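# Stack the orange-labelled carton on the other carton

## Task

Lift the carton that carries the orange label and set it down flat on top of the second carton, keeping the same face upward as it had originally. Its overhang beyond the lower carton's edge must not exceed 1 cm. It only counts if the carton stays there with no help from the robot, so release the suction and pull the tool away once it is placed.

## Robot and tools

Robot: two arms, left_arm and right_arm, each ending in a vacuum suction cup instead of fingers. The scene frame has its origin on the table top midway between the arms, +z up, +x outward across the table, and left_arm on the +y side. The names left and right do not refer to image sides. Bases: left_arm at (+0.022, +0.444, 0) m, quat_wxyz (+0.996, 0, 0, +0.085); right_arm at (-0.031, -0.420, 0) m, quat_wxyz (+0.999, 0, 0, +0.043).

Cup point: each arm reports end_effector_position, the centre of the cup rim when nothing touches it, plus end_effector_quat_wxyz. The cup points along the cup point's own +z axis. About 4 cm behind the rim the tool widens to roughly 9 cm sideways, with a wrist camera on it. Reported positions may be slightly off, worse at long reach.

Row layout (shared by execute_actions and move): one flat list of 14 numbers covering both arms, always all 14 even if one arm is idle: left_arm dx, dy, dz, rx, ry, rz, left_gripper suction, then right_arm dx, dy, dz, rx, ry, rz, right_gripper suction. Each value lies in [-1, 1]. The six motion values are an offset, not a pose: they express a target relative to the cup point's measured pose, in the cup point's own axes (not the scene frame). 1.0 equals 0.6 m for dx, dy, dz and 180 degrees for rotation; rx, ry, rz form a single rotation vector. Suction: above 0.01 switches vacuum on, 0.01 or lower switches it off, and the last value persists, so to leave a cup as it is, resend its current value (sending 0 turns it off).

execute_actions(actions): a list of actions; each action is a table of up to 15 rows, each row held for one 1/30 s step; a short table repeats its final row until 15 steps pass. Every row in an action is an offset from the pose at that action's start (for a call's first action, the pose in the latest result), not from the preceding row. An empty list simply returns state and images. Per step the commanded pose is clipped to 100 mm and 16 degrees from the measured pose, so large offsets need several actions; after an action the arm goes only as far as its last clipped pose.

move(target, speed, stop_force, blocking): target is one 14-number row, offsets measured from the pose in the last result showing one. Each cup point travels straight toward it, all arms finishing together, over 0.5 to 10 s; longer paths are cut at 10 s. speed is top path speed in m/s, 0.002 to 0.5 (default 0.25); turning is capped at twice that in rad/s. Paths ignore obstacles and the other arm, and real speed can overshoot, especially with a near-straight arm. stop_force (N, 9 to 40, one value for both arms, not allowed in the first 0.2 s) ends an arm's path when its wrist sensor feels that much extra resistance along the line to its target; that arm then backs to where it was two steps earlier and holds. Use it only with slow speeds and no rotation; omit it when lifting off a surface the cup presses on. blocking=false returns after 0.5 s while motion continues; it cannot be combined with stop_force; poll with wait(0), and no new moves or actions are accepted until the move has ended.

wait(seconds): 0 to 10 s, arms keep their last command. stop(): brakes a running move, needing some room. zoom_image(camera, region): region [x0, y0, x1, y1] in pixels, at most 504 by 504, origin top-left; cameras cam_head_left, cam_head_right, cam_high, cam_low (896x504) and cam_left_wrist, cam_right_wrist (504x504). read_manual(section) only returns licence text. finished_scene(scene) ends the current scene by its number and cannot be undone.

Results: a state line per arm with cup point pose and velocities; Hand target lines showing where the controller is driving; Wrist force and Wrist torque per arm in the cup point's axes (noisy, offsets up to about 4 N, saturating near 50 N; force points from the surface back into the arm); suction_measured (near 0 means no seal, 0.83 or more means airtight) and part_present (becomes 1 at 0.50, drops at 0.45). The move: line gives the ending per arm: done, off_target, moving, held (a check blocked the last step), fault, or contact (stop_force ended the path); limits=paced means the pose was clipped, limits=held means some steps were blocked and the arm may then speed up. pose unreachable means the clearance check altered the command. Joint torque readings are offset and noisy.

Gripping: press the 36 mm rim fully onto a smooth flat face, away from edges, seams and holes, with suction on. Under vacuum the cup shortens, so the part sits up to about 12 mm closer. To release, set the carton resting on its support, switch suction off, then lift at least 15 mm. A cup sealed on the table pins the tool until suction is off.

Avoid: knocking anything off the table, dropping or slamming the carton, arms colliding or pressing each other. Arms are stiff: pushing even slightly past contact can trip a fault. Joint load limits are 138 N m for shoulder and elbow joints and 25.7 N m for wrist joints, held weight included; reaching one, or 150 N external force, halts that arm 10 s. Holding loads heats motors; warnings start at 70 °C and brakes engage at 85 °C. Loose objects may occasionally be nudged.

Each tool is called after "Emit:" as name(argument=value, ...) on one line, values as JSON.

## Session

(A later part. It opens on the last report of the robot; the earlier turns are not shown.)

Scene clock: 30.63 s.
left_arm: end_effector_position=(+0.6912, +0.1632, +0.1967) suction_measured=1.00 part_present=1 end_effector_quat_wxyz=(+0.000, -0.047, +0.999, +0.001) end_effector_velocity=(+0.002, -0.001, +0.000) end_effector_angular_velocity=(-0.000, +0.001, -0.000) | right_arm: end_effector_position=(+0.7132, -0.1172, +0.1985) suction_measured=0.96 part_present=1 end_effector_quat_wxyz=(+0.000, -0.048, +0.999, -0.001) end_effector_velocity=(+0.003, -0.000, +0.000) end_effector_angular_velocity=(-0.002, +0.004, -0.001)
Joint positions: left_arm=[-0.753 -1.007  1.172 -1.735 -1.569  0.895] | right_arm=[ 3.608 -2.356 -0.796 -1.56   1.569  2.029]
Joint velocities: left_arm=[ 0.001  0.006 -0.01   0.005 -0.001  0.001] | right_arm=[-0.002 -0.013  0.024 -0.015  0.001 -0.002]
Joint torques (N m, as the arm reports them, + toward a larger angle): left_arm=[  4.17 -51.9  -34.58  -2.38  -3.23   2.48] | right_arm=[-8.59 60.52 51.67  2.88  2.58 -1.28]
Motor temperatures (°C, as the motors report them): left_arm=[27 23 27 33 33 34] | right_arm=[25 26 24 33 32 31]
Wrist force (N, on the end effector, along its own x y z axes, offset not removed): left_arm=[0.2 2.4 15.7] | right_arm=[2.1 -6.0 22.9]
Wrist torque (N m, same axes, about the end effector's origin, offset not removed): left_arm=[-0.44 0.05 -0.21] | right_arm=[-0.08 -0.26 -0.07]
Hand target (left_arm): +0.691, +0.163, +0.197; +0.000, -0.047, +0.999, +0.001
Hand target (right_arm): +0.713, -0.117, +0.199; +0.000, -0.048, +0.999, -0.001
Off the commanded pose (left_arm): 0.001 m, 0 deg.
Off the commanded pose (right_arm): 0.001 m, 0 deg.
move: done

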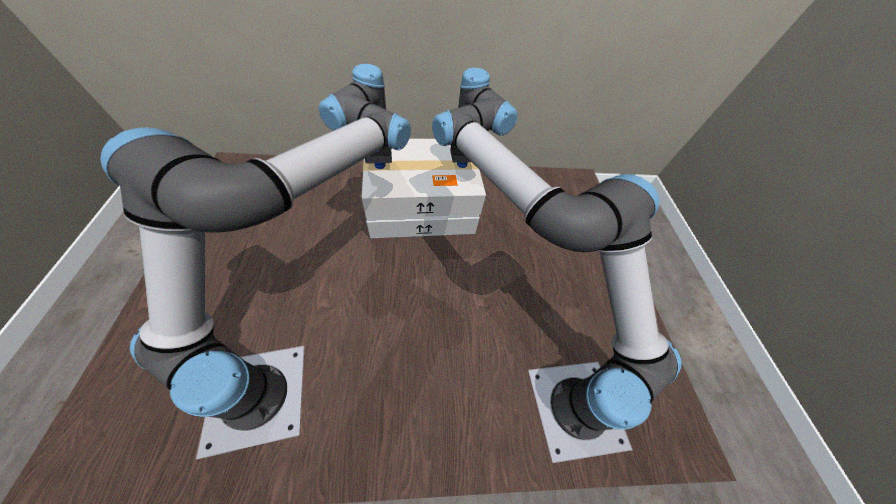

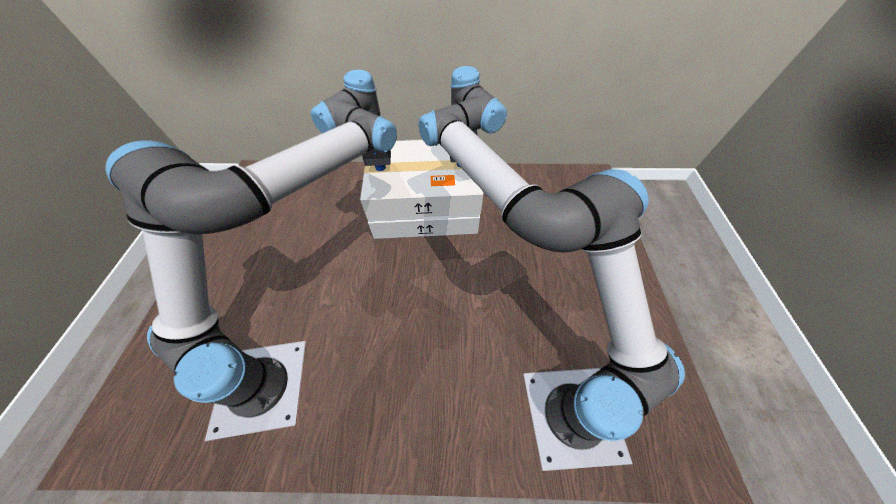

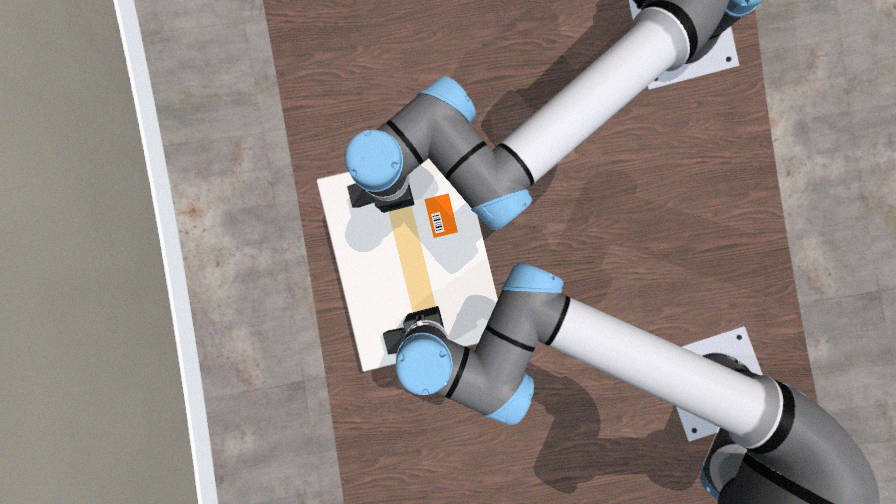

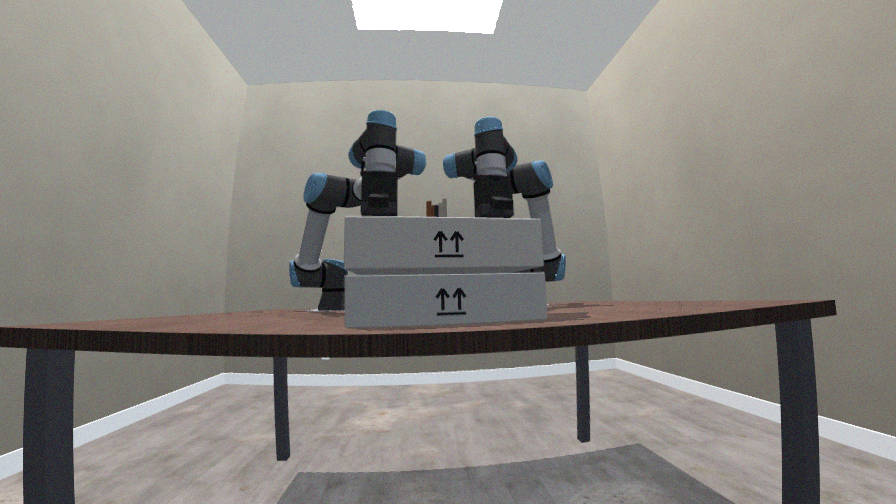

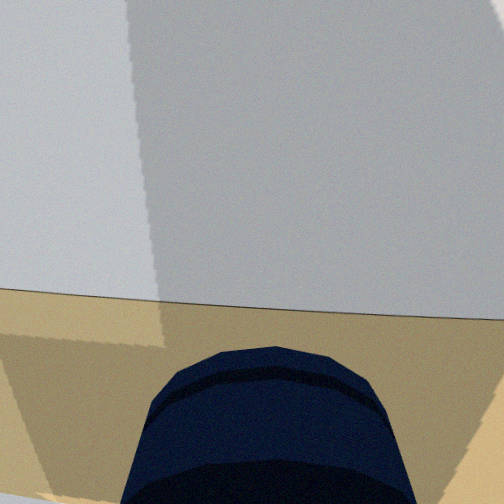

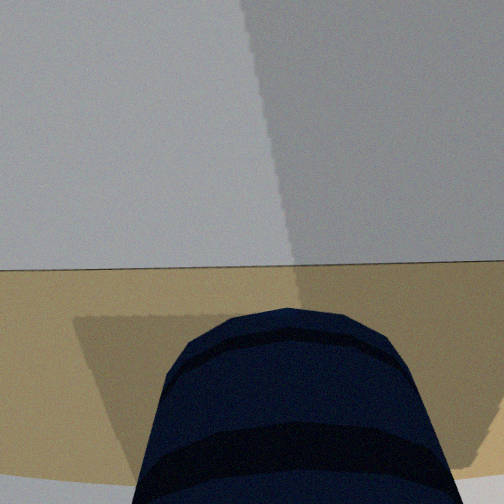

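Emit:
move(target=[-0.002,0.004,0.028,0,0,0,1,-0.002,0.004,0.028,0,0,0,1], speed=0.006, stop_force=14)

Emit:
zoom_image(camera="cam_low", region=[335, 210, 560, 335])

Emit:
zoom_image(camera="cam_head_left", region=[350, 170, 500, 250])

Scene clock: 38.17 s.
left_arm: end_effector_position=(+0.6921, +0.1654, +0.1826) suction_measured=1.00 part_present=1 end_effector_quat_wxyz=(+0.000, -0.047, +0.999, +0.001) end_effector_velocity=(-0.001, +0.001, +0.001) end_effector_angular_velocity=(+0.002, +0.003, -0.000) | right_arm: end_effector_position=(+0.7141, -0.1150, +0.1841) suction_measured=0.96 part_present=1 end_effector_quat_wxyz=(+0.000, -0.047, +0.999, -0.001) end_effector_velocity=(-0.000, -0.000, +0.002) end_effector_angular_velocity=(-0.001, +0.002, +0.000)
Joint positions: left_arm=[-0.75  -1.001  1.198 -1.768 -1.569  0.898] | right_arm=[ 3.61  -2.362 -0.821 -1.529  1.569  2.031]
Joint velocities: left_arm=[ 0.    -0.001 -0.001  0.006  0.     0.   ] | right_arm=[-0.    -0.     0.005 -0.007  0.    -0.   ]
Joint torques (N m, as the arm reports them, + toward a larger angle): left_arm=[ -2.21 -39.68 -28.17  -0.88   0.73   1.22] | right_arm=[15.98 49.82 39.01  2.08  0.3   0.77]
Motor temperatures (°C, as the motors report them): left_arm=[27 23 27 33 33 34] | right_arm=[25 26 24 33 32 31]
Wrist force (N, on the end effector, along its own x y z axes, offset not removed): left_arm=[6.6 2.0 -5.4] | right_arm=[8.1 -8.6 -5.4]
Wrist torque (N m, same axes, about the end effector's origin, offset not removed): left_arm=[-0.26 -0.28 -0.15] | right_arm=[0.18 -0.37 -0.26]
Hand target (left_arm): +0.692, +0.165, +0.183; +0.000, -0.047, +0.999, +0.001
Hand target (right_arm): +0.714, -0.115, +0.184; +0.000, -0.048, +0.999, -0.001
Off the commanded pose (left_arm): 0.003 m, 0 deg.
Off the commanded pose (right_arm): 0.002 m, 0 deg.
move: contact (left_arm, right_arm)

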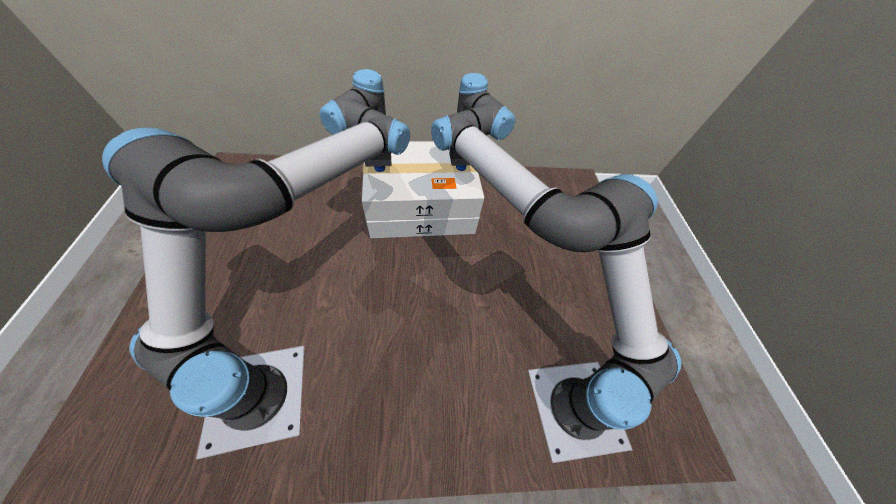

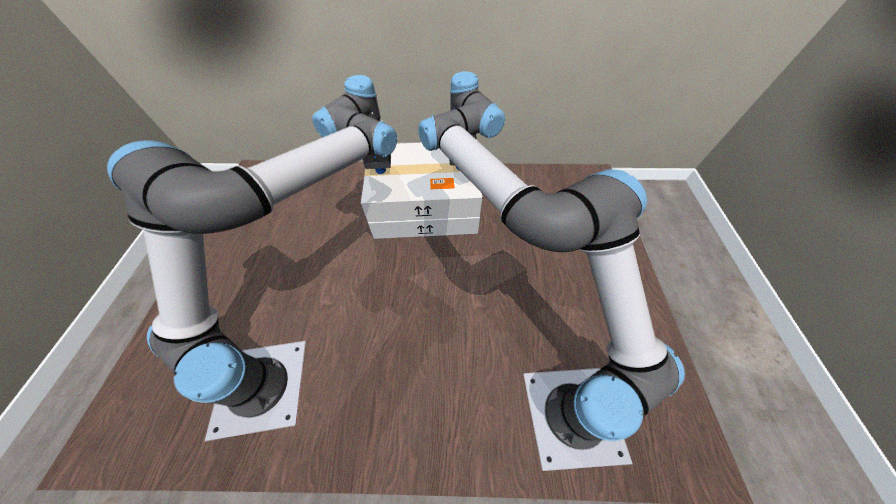

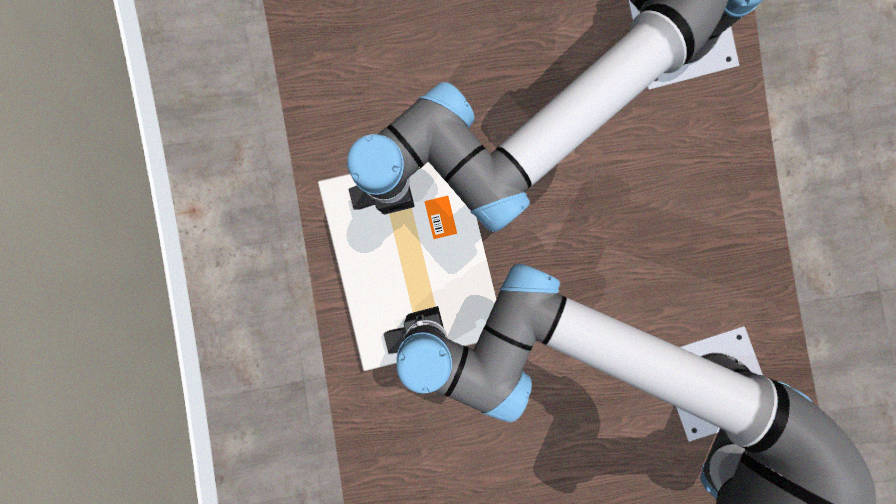

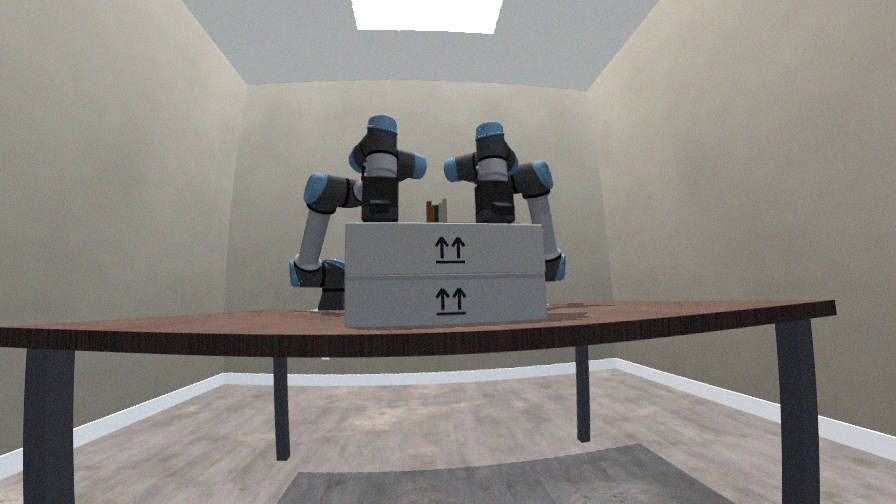

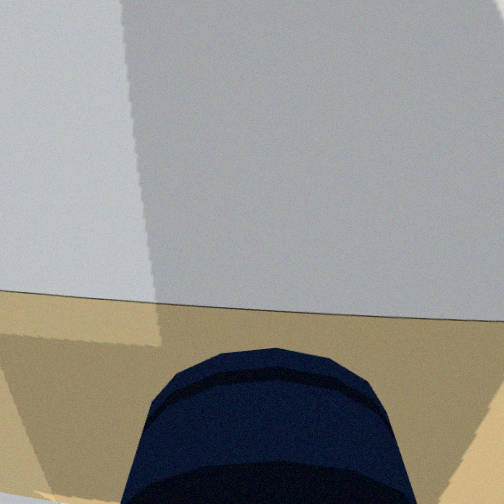

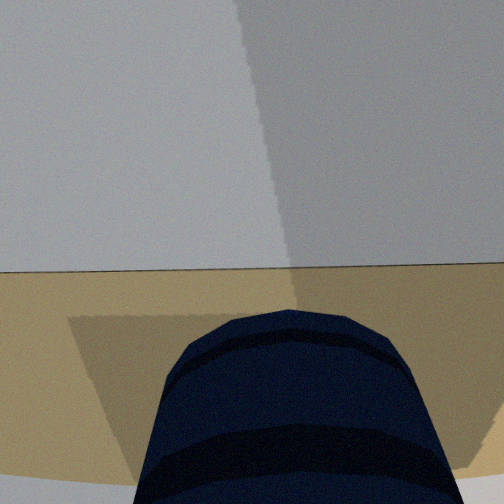

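Region (335, 210, 560, 335) of cam_low's 896x504 image, scaled by 2.240, with more detail than that image has.

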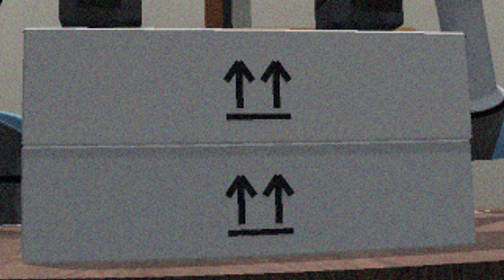

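Region (350, 170, 500, 250) of cam_head_left's 896x504 image, scaled by 3.360, with more detail than that image has; it fills the top 269 rows of this view, and the rest is white.

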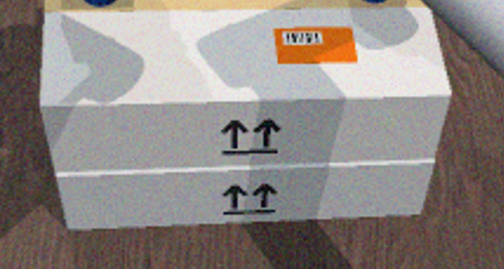

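Aligned within a few mm.

Emit:
execute_actions(actions=[[[0,0,0,0,0,0,0,0,0,0,0,0,0,0]]])

Scene clock: 41.00 s.
left_arm: end_effector_position=(+0.6921, +0.1653, +0.1829) suction_measured=0.00 part_present=0 end_effector_quat_wxyz=(+0.000, -0.047, +0.999, +0.001) end_effector_velocity=(-0.001, +0.002, -0.001) end_effector_angular_velocity=(+0.002, +0.003, +0.003) | right_arm: end_effector_position=(+0.7141, -0.1150, +0.1842) suction_measured=0.00 part_present=0 end_effector_quat_wxyz=(+0.001, -0.048, +0.999, -0.001) end_effector_velocity=(-0.001, +0.001, -0.001) end_effector_angular_velocity=(-0.001, +0.001, +0.001)
Joint positions: left_arm=[-0.75  -1.001  1.198 -1.768 -1.569  0.898] | right_arm=[ 3.61  -2.362 -0.821 -1.529  1.569  2.031]
Joint velocities: left_arm=[ 0.001 -0.     0.003  0.    -0.    -0.001] | right_arm=[ 0.001 -0.001 -0.001  0.    -0.     0.   ]
Joint torques (N m, as the arm reports them, + toward a larger angle): left_arm=[  8.72 -25.75  -6.03  -2.89   0.74   1.07] | right_arm=[-0.98 33.95  3.78  3.5  -0.23  0.78]
Motor temperatures (°C, as the motors report them): left_arm=[27 23 27 33 33 34] | right_arm=[25 26 24 33 32 31]
Wrist force (N, on the end effector, along its own x y z axes, offset not removed): left_arm=[0.8 -5.5 -13.6] | right_arm=[-3.2 -1.3 -12.2]
Wrist torque (N m, same axes, about the end effector's origin, offset not removed): left_arm=[-0.79 -0.11 -0.06] | right_arm=[0.09 0.72 -0.34]
Hand target (left_arm): +0.692, +0.165, +0.183; +0.000, -0.047, +0.999, +0.001
Hand target (right_arm): +0.714, -0.115, +0.184; +0.000, -0.047, +0.999, -0.001
Off the commanded pose (left_arm): 0.000 m, 0 deg.
Off the commanded pose (right_arm): 0.000 m, 0 deg.

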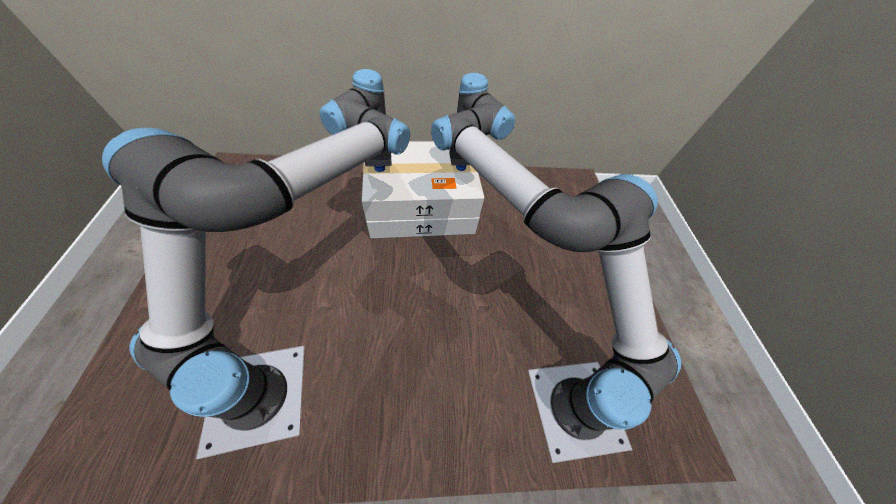

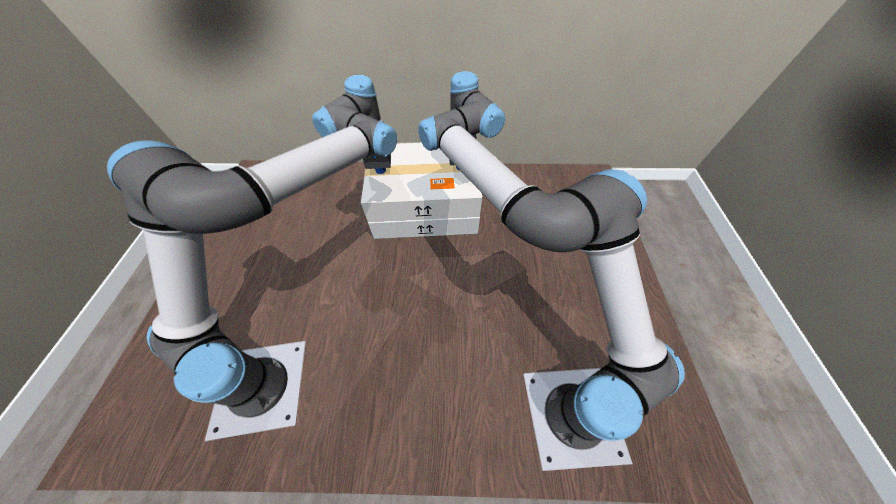

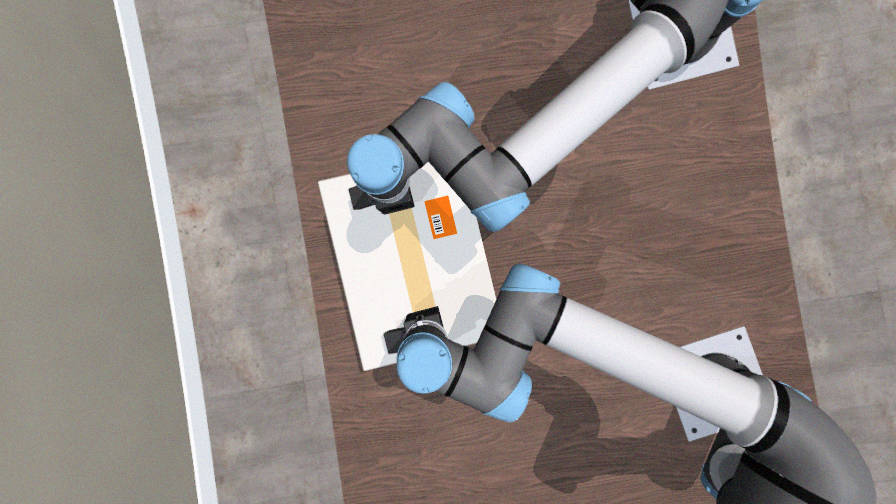

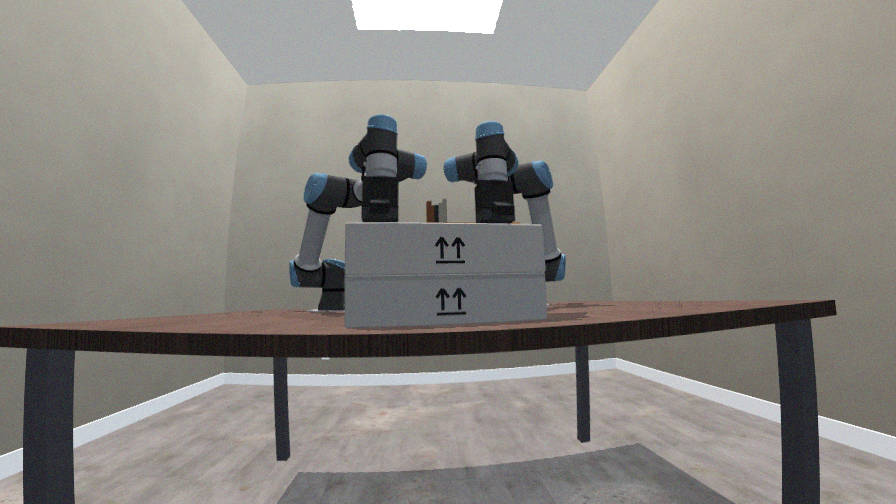

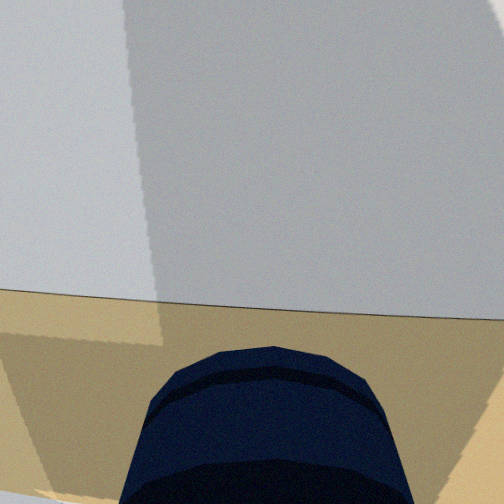

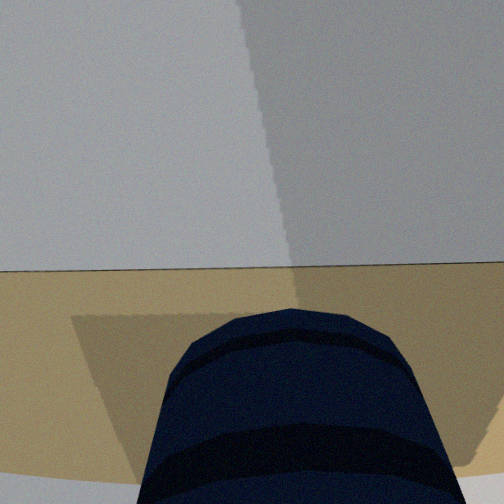

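Emit:
move(target=[0,0,-0.06,0,0,0,0,0,0,-0.06,0,0,0,0], speed=0.1)

Emit:
move(target=[0.35,0.4,-0.2,0,0,0,0,0.35,-0.4,-0.2,0,0,0,0], speed=0.3)

Scene clock: 45.60 s.
left_arm: end_effector_position=(+0.6921, +0.1653, +0.2186) suction_measured=0.00 part_present=0 end_effector_quat_wxyz=(+0.000, -0.047, +0.999, +0.001) end_effector_velocity=(+0.000, -0.000, +0.003) end_effector_angular_velocity=(-0.000, -0.000, +0.000) | right_arm: end_effector_position=(+0.7141, -0.1150, +0.2200) suction_measured=0.00 part_present=0 end_effector_quat_wxyz=(+0.001, -0.047, +0.999, -0.001) end_effector_velocity=(-0.000, +0.001, +0.002) end_effector_angular_velocity=(+0.000, +0.001, +0.002)
Joint positions: left_arm=[-0.75  -1.015  1.128 -1.684 -1.569  0.898] | right_arm=[ 3.61  -2.362 -0.73  -1.62   1.569  2.031]
Joint velocities: left_arm=[-0.    -0.001 -0.006  0.006 -0.    -0.   ] | right_arm=[ 0.001 -0.002  0.009 -0.008  0.001 -0.001]
Joint torques (N m, as the arm reports them, + toward a larger angle): left_arm=[ -4.9  -63.86 -28.99  -0.44  -0.07  -1.99] | right_arm=[ 6.72 45.52 37.73 -0.24  1.63 -0.55]
Motor temperatures (°C, as the motors report them): left_arm=[27 23 27 33 33 34] | right_arm=[25 26 24 33 32 31]
Wrist force (N, on the end effector, along its own x y z axes, offset not removed): left_arm=[0.9 -2.9 2.9] | right_arm=[-0.9 -1.7 1.6]
Wrist torque (N m, same axes, about the end effector's origin, offset not removed): left_arm=[-0.52 -0.10 -0.06] | right_arm=[-0.17 -0.01 -0.27]
Hand target (left_arm): +0.692, +0.165, +0.219; +0.000, -0.047, +0.999, +0.001
Hand target (right_arm): +0.714, -0.115, +0.220; +0.001, -0.048, +0.999, -0.001
Off the commanded pose (left_arm): 0.000 m, 0 deg.
Off the commanded pose (right_arm): 0.000 m, 0 deg.
move: done

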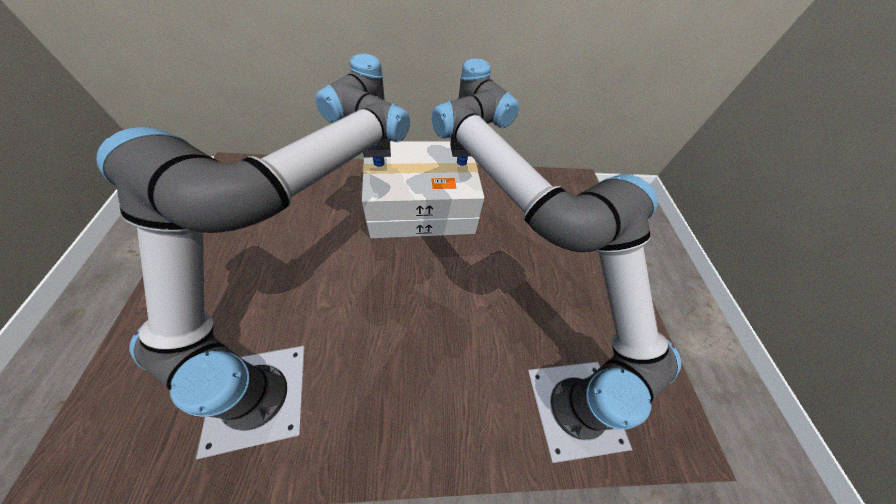

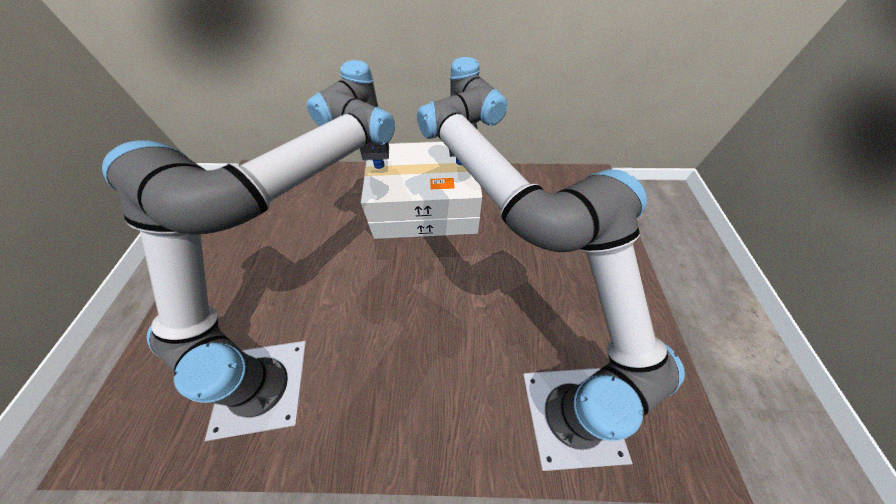

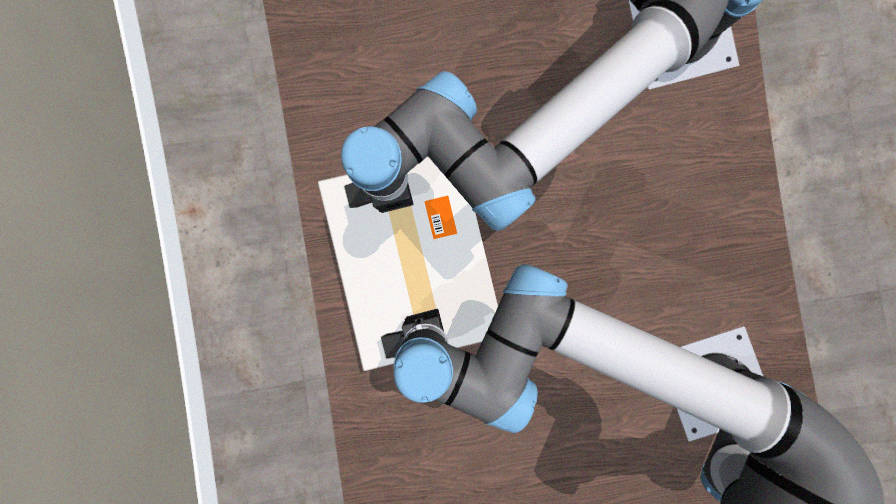

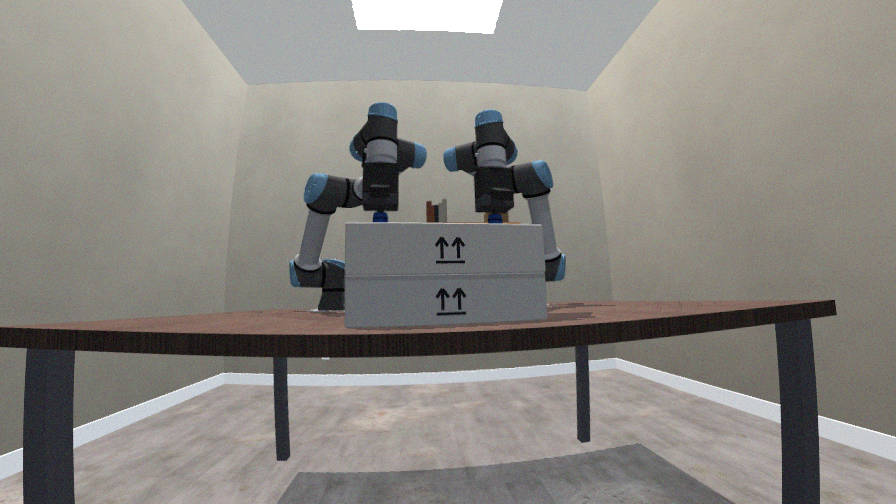

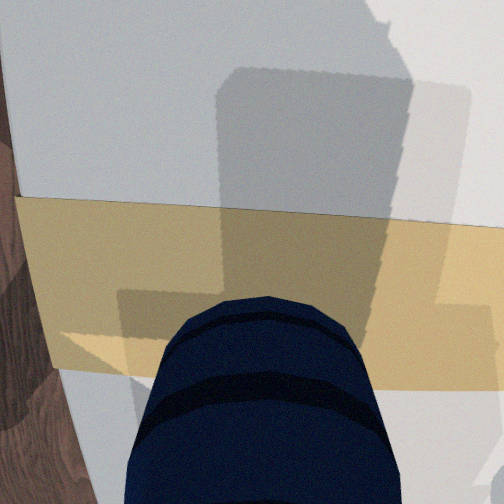

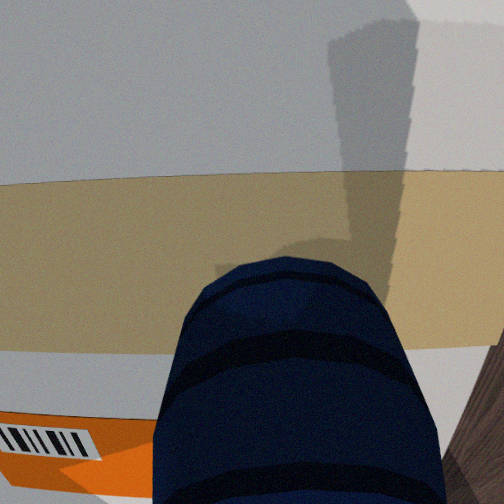

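Scene clock: 47.47 s.
left_arm: end_effector_position=(+0.4608, +0.3844, +0.3385) suction_measured=0.00 part_present=0 end_effector_quat_wxyz=(+0.000, -0.047, +0.999, +0.001) end_effector_velocity=(-0.001, +0.001, +0.001) end_effector_angular_velocity=(-0.001, -0.000, +0.001) | right_arm: end_effector_position=(+0.5275, -0.3736, +0.3396) suction_measured=0.00 part_present=0 end_effector_quat_wxyz=(+0.000, -0.047, +0.999, -0.001) end_effector_velocity=(-0.001, -0.002, +0.001) end_effector_angular_velocity=(+0.000, -0.001, -0.000)
Joint positions: left_arm=[-0.612 -1.734  1.69  -1.527 -1.569  1.035] | right_arm=[ 3.378 -1.695 -1.406 -1.611  1.569  1.799]
Joint velocities: left_arm=[ 0.001 -0.004  0.001  0.003 -0.001  0.001] | right_arm=[-0.002  0.003 -0.001 -0.001  0.    -0.002]
Joint torques (N m, as the arm reports them, + toward a larger angle): left_arm=[  7.6  -30.92 -15.21  -0.39  -2.56   1.95] | right_arm=[-14.47  42.69  12.77  -0.12   1.34  -1.16]
Motor temperatures (°C, as the motors report them): left_arm=[27 23 27 33 33 34] | right_arm=[25 26 24 33 32 31]
Wrist force (N, on the end effector, along its own x y z axes, offset not removed): left_arm=[0.4 -2.6 2.5] | right_arm=[-2.7 -1.9 -0.9]
Wrist torque (N m, same axes, about the end effector's origin, offset not removed): left_arm=[-0.37 -0.11 -0.10] | right_arm=[-0.35 0.14 -0.23]
Hand target (left_arm): +0.461, +0.385, +0.339; +0.000, -0.047, +0.999, +0.001
Hand target (right_arm): +0.527, -0.374, +0.340; +0.000, -0.047, +0.999, -0.001
Off the commanded pose (left_arm): 0.000 m, 0 deg.
Off the commanded pose (right_arm): 0.000 m, 0 deg.
move: done

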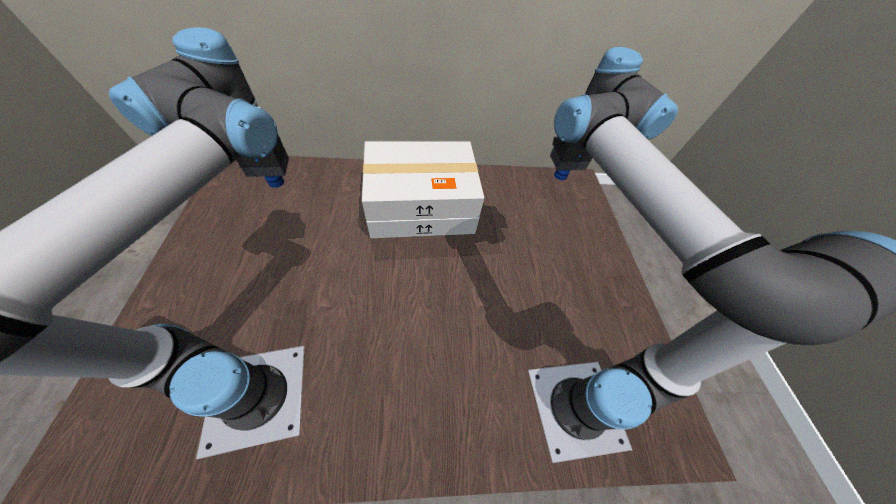

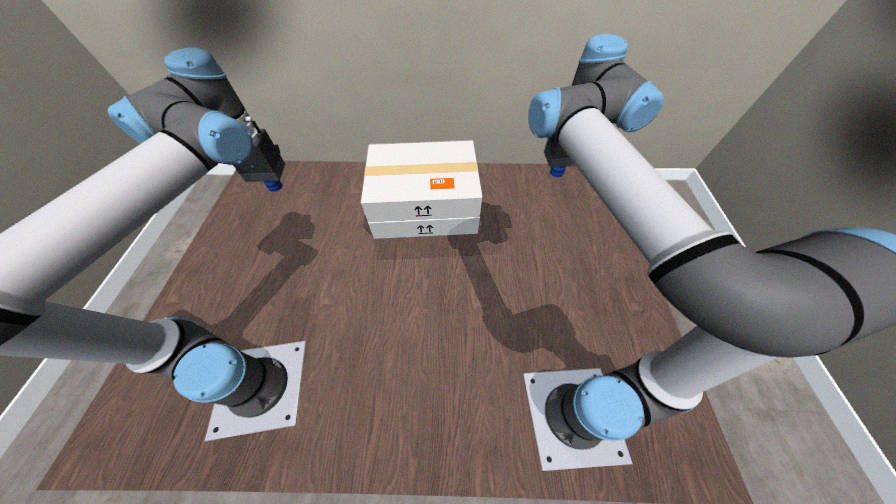

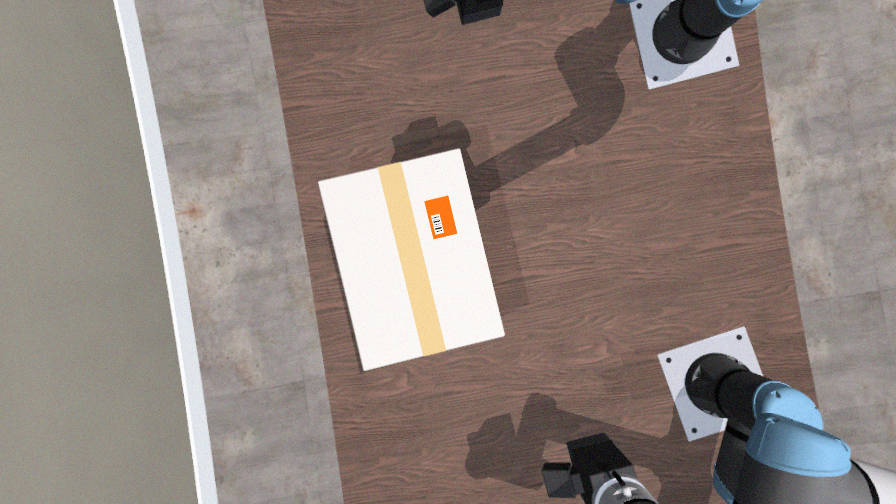

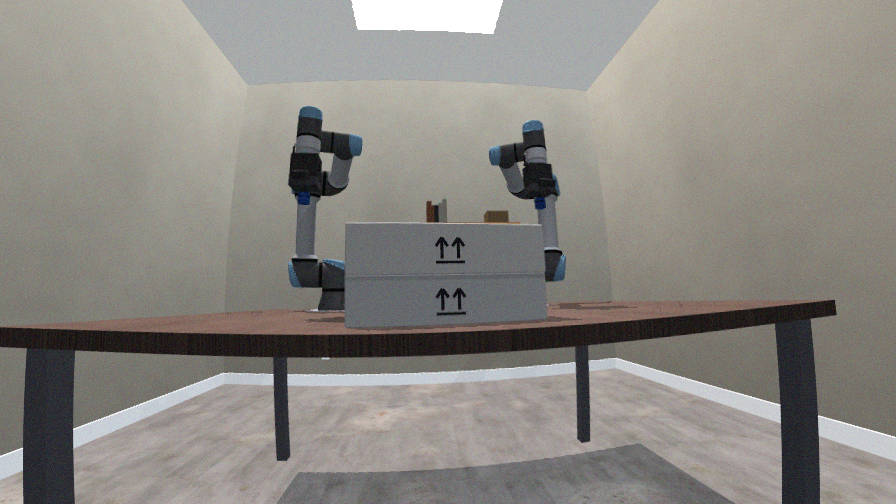

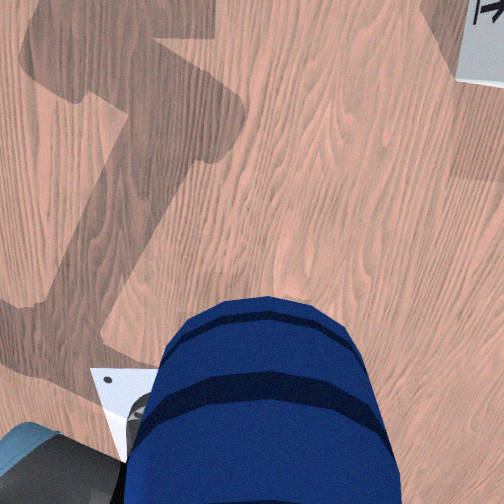

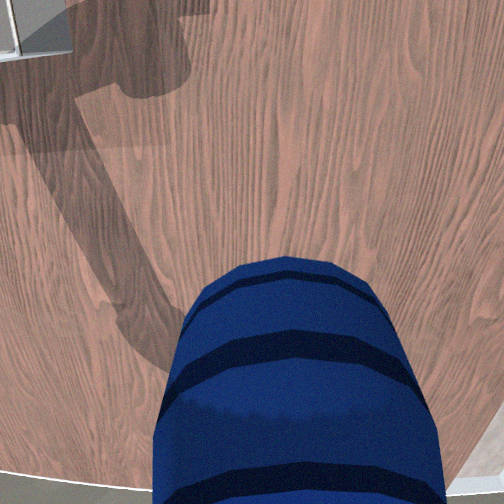

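Emit:
finished_scene(scene=2)

The scene is finished: the task was done.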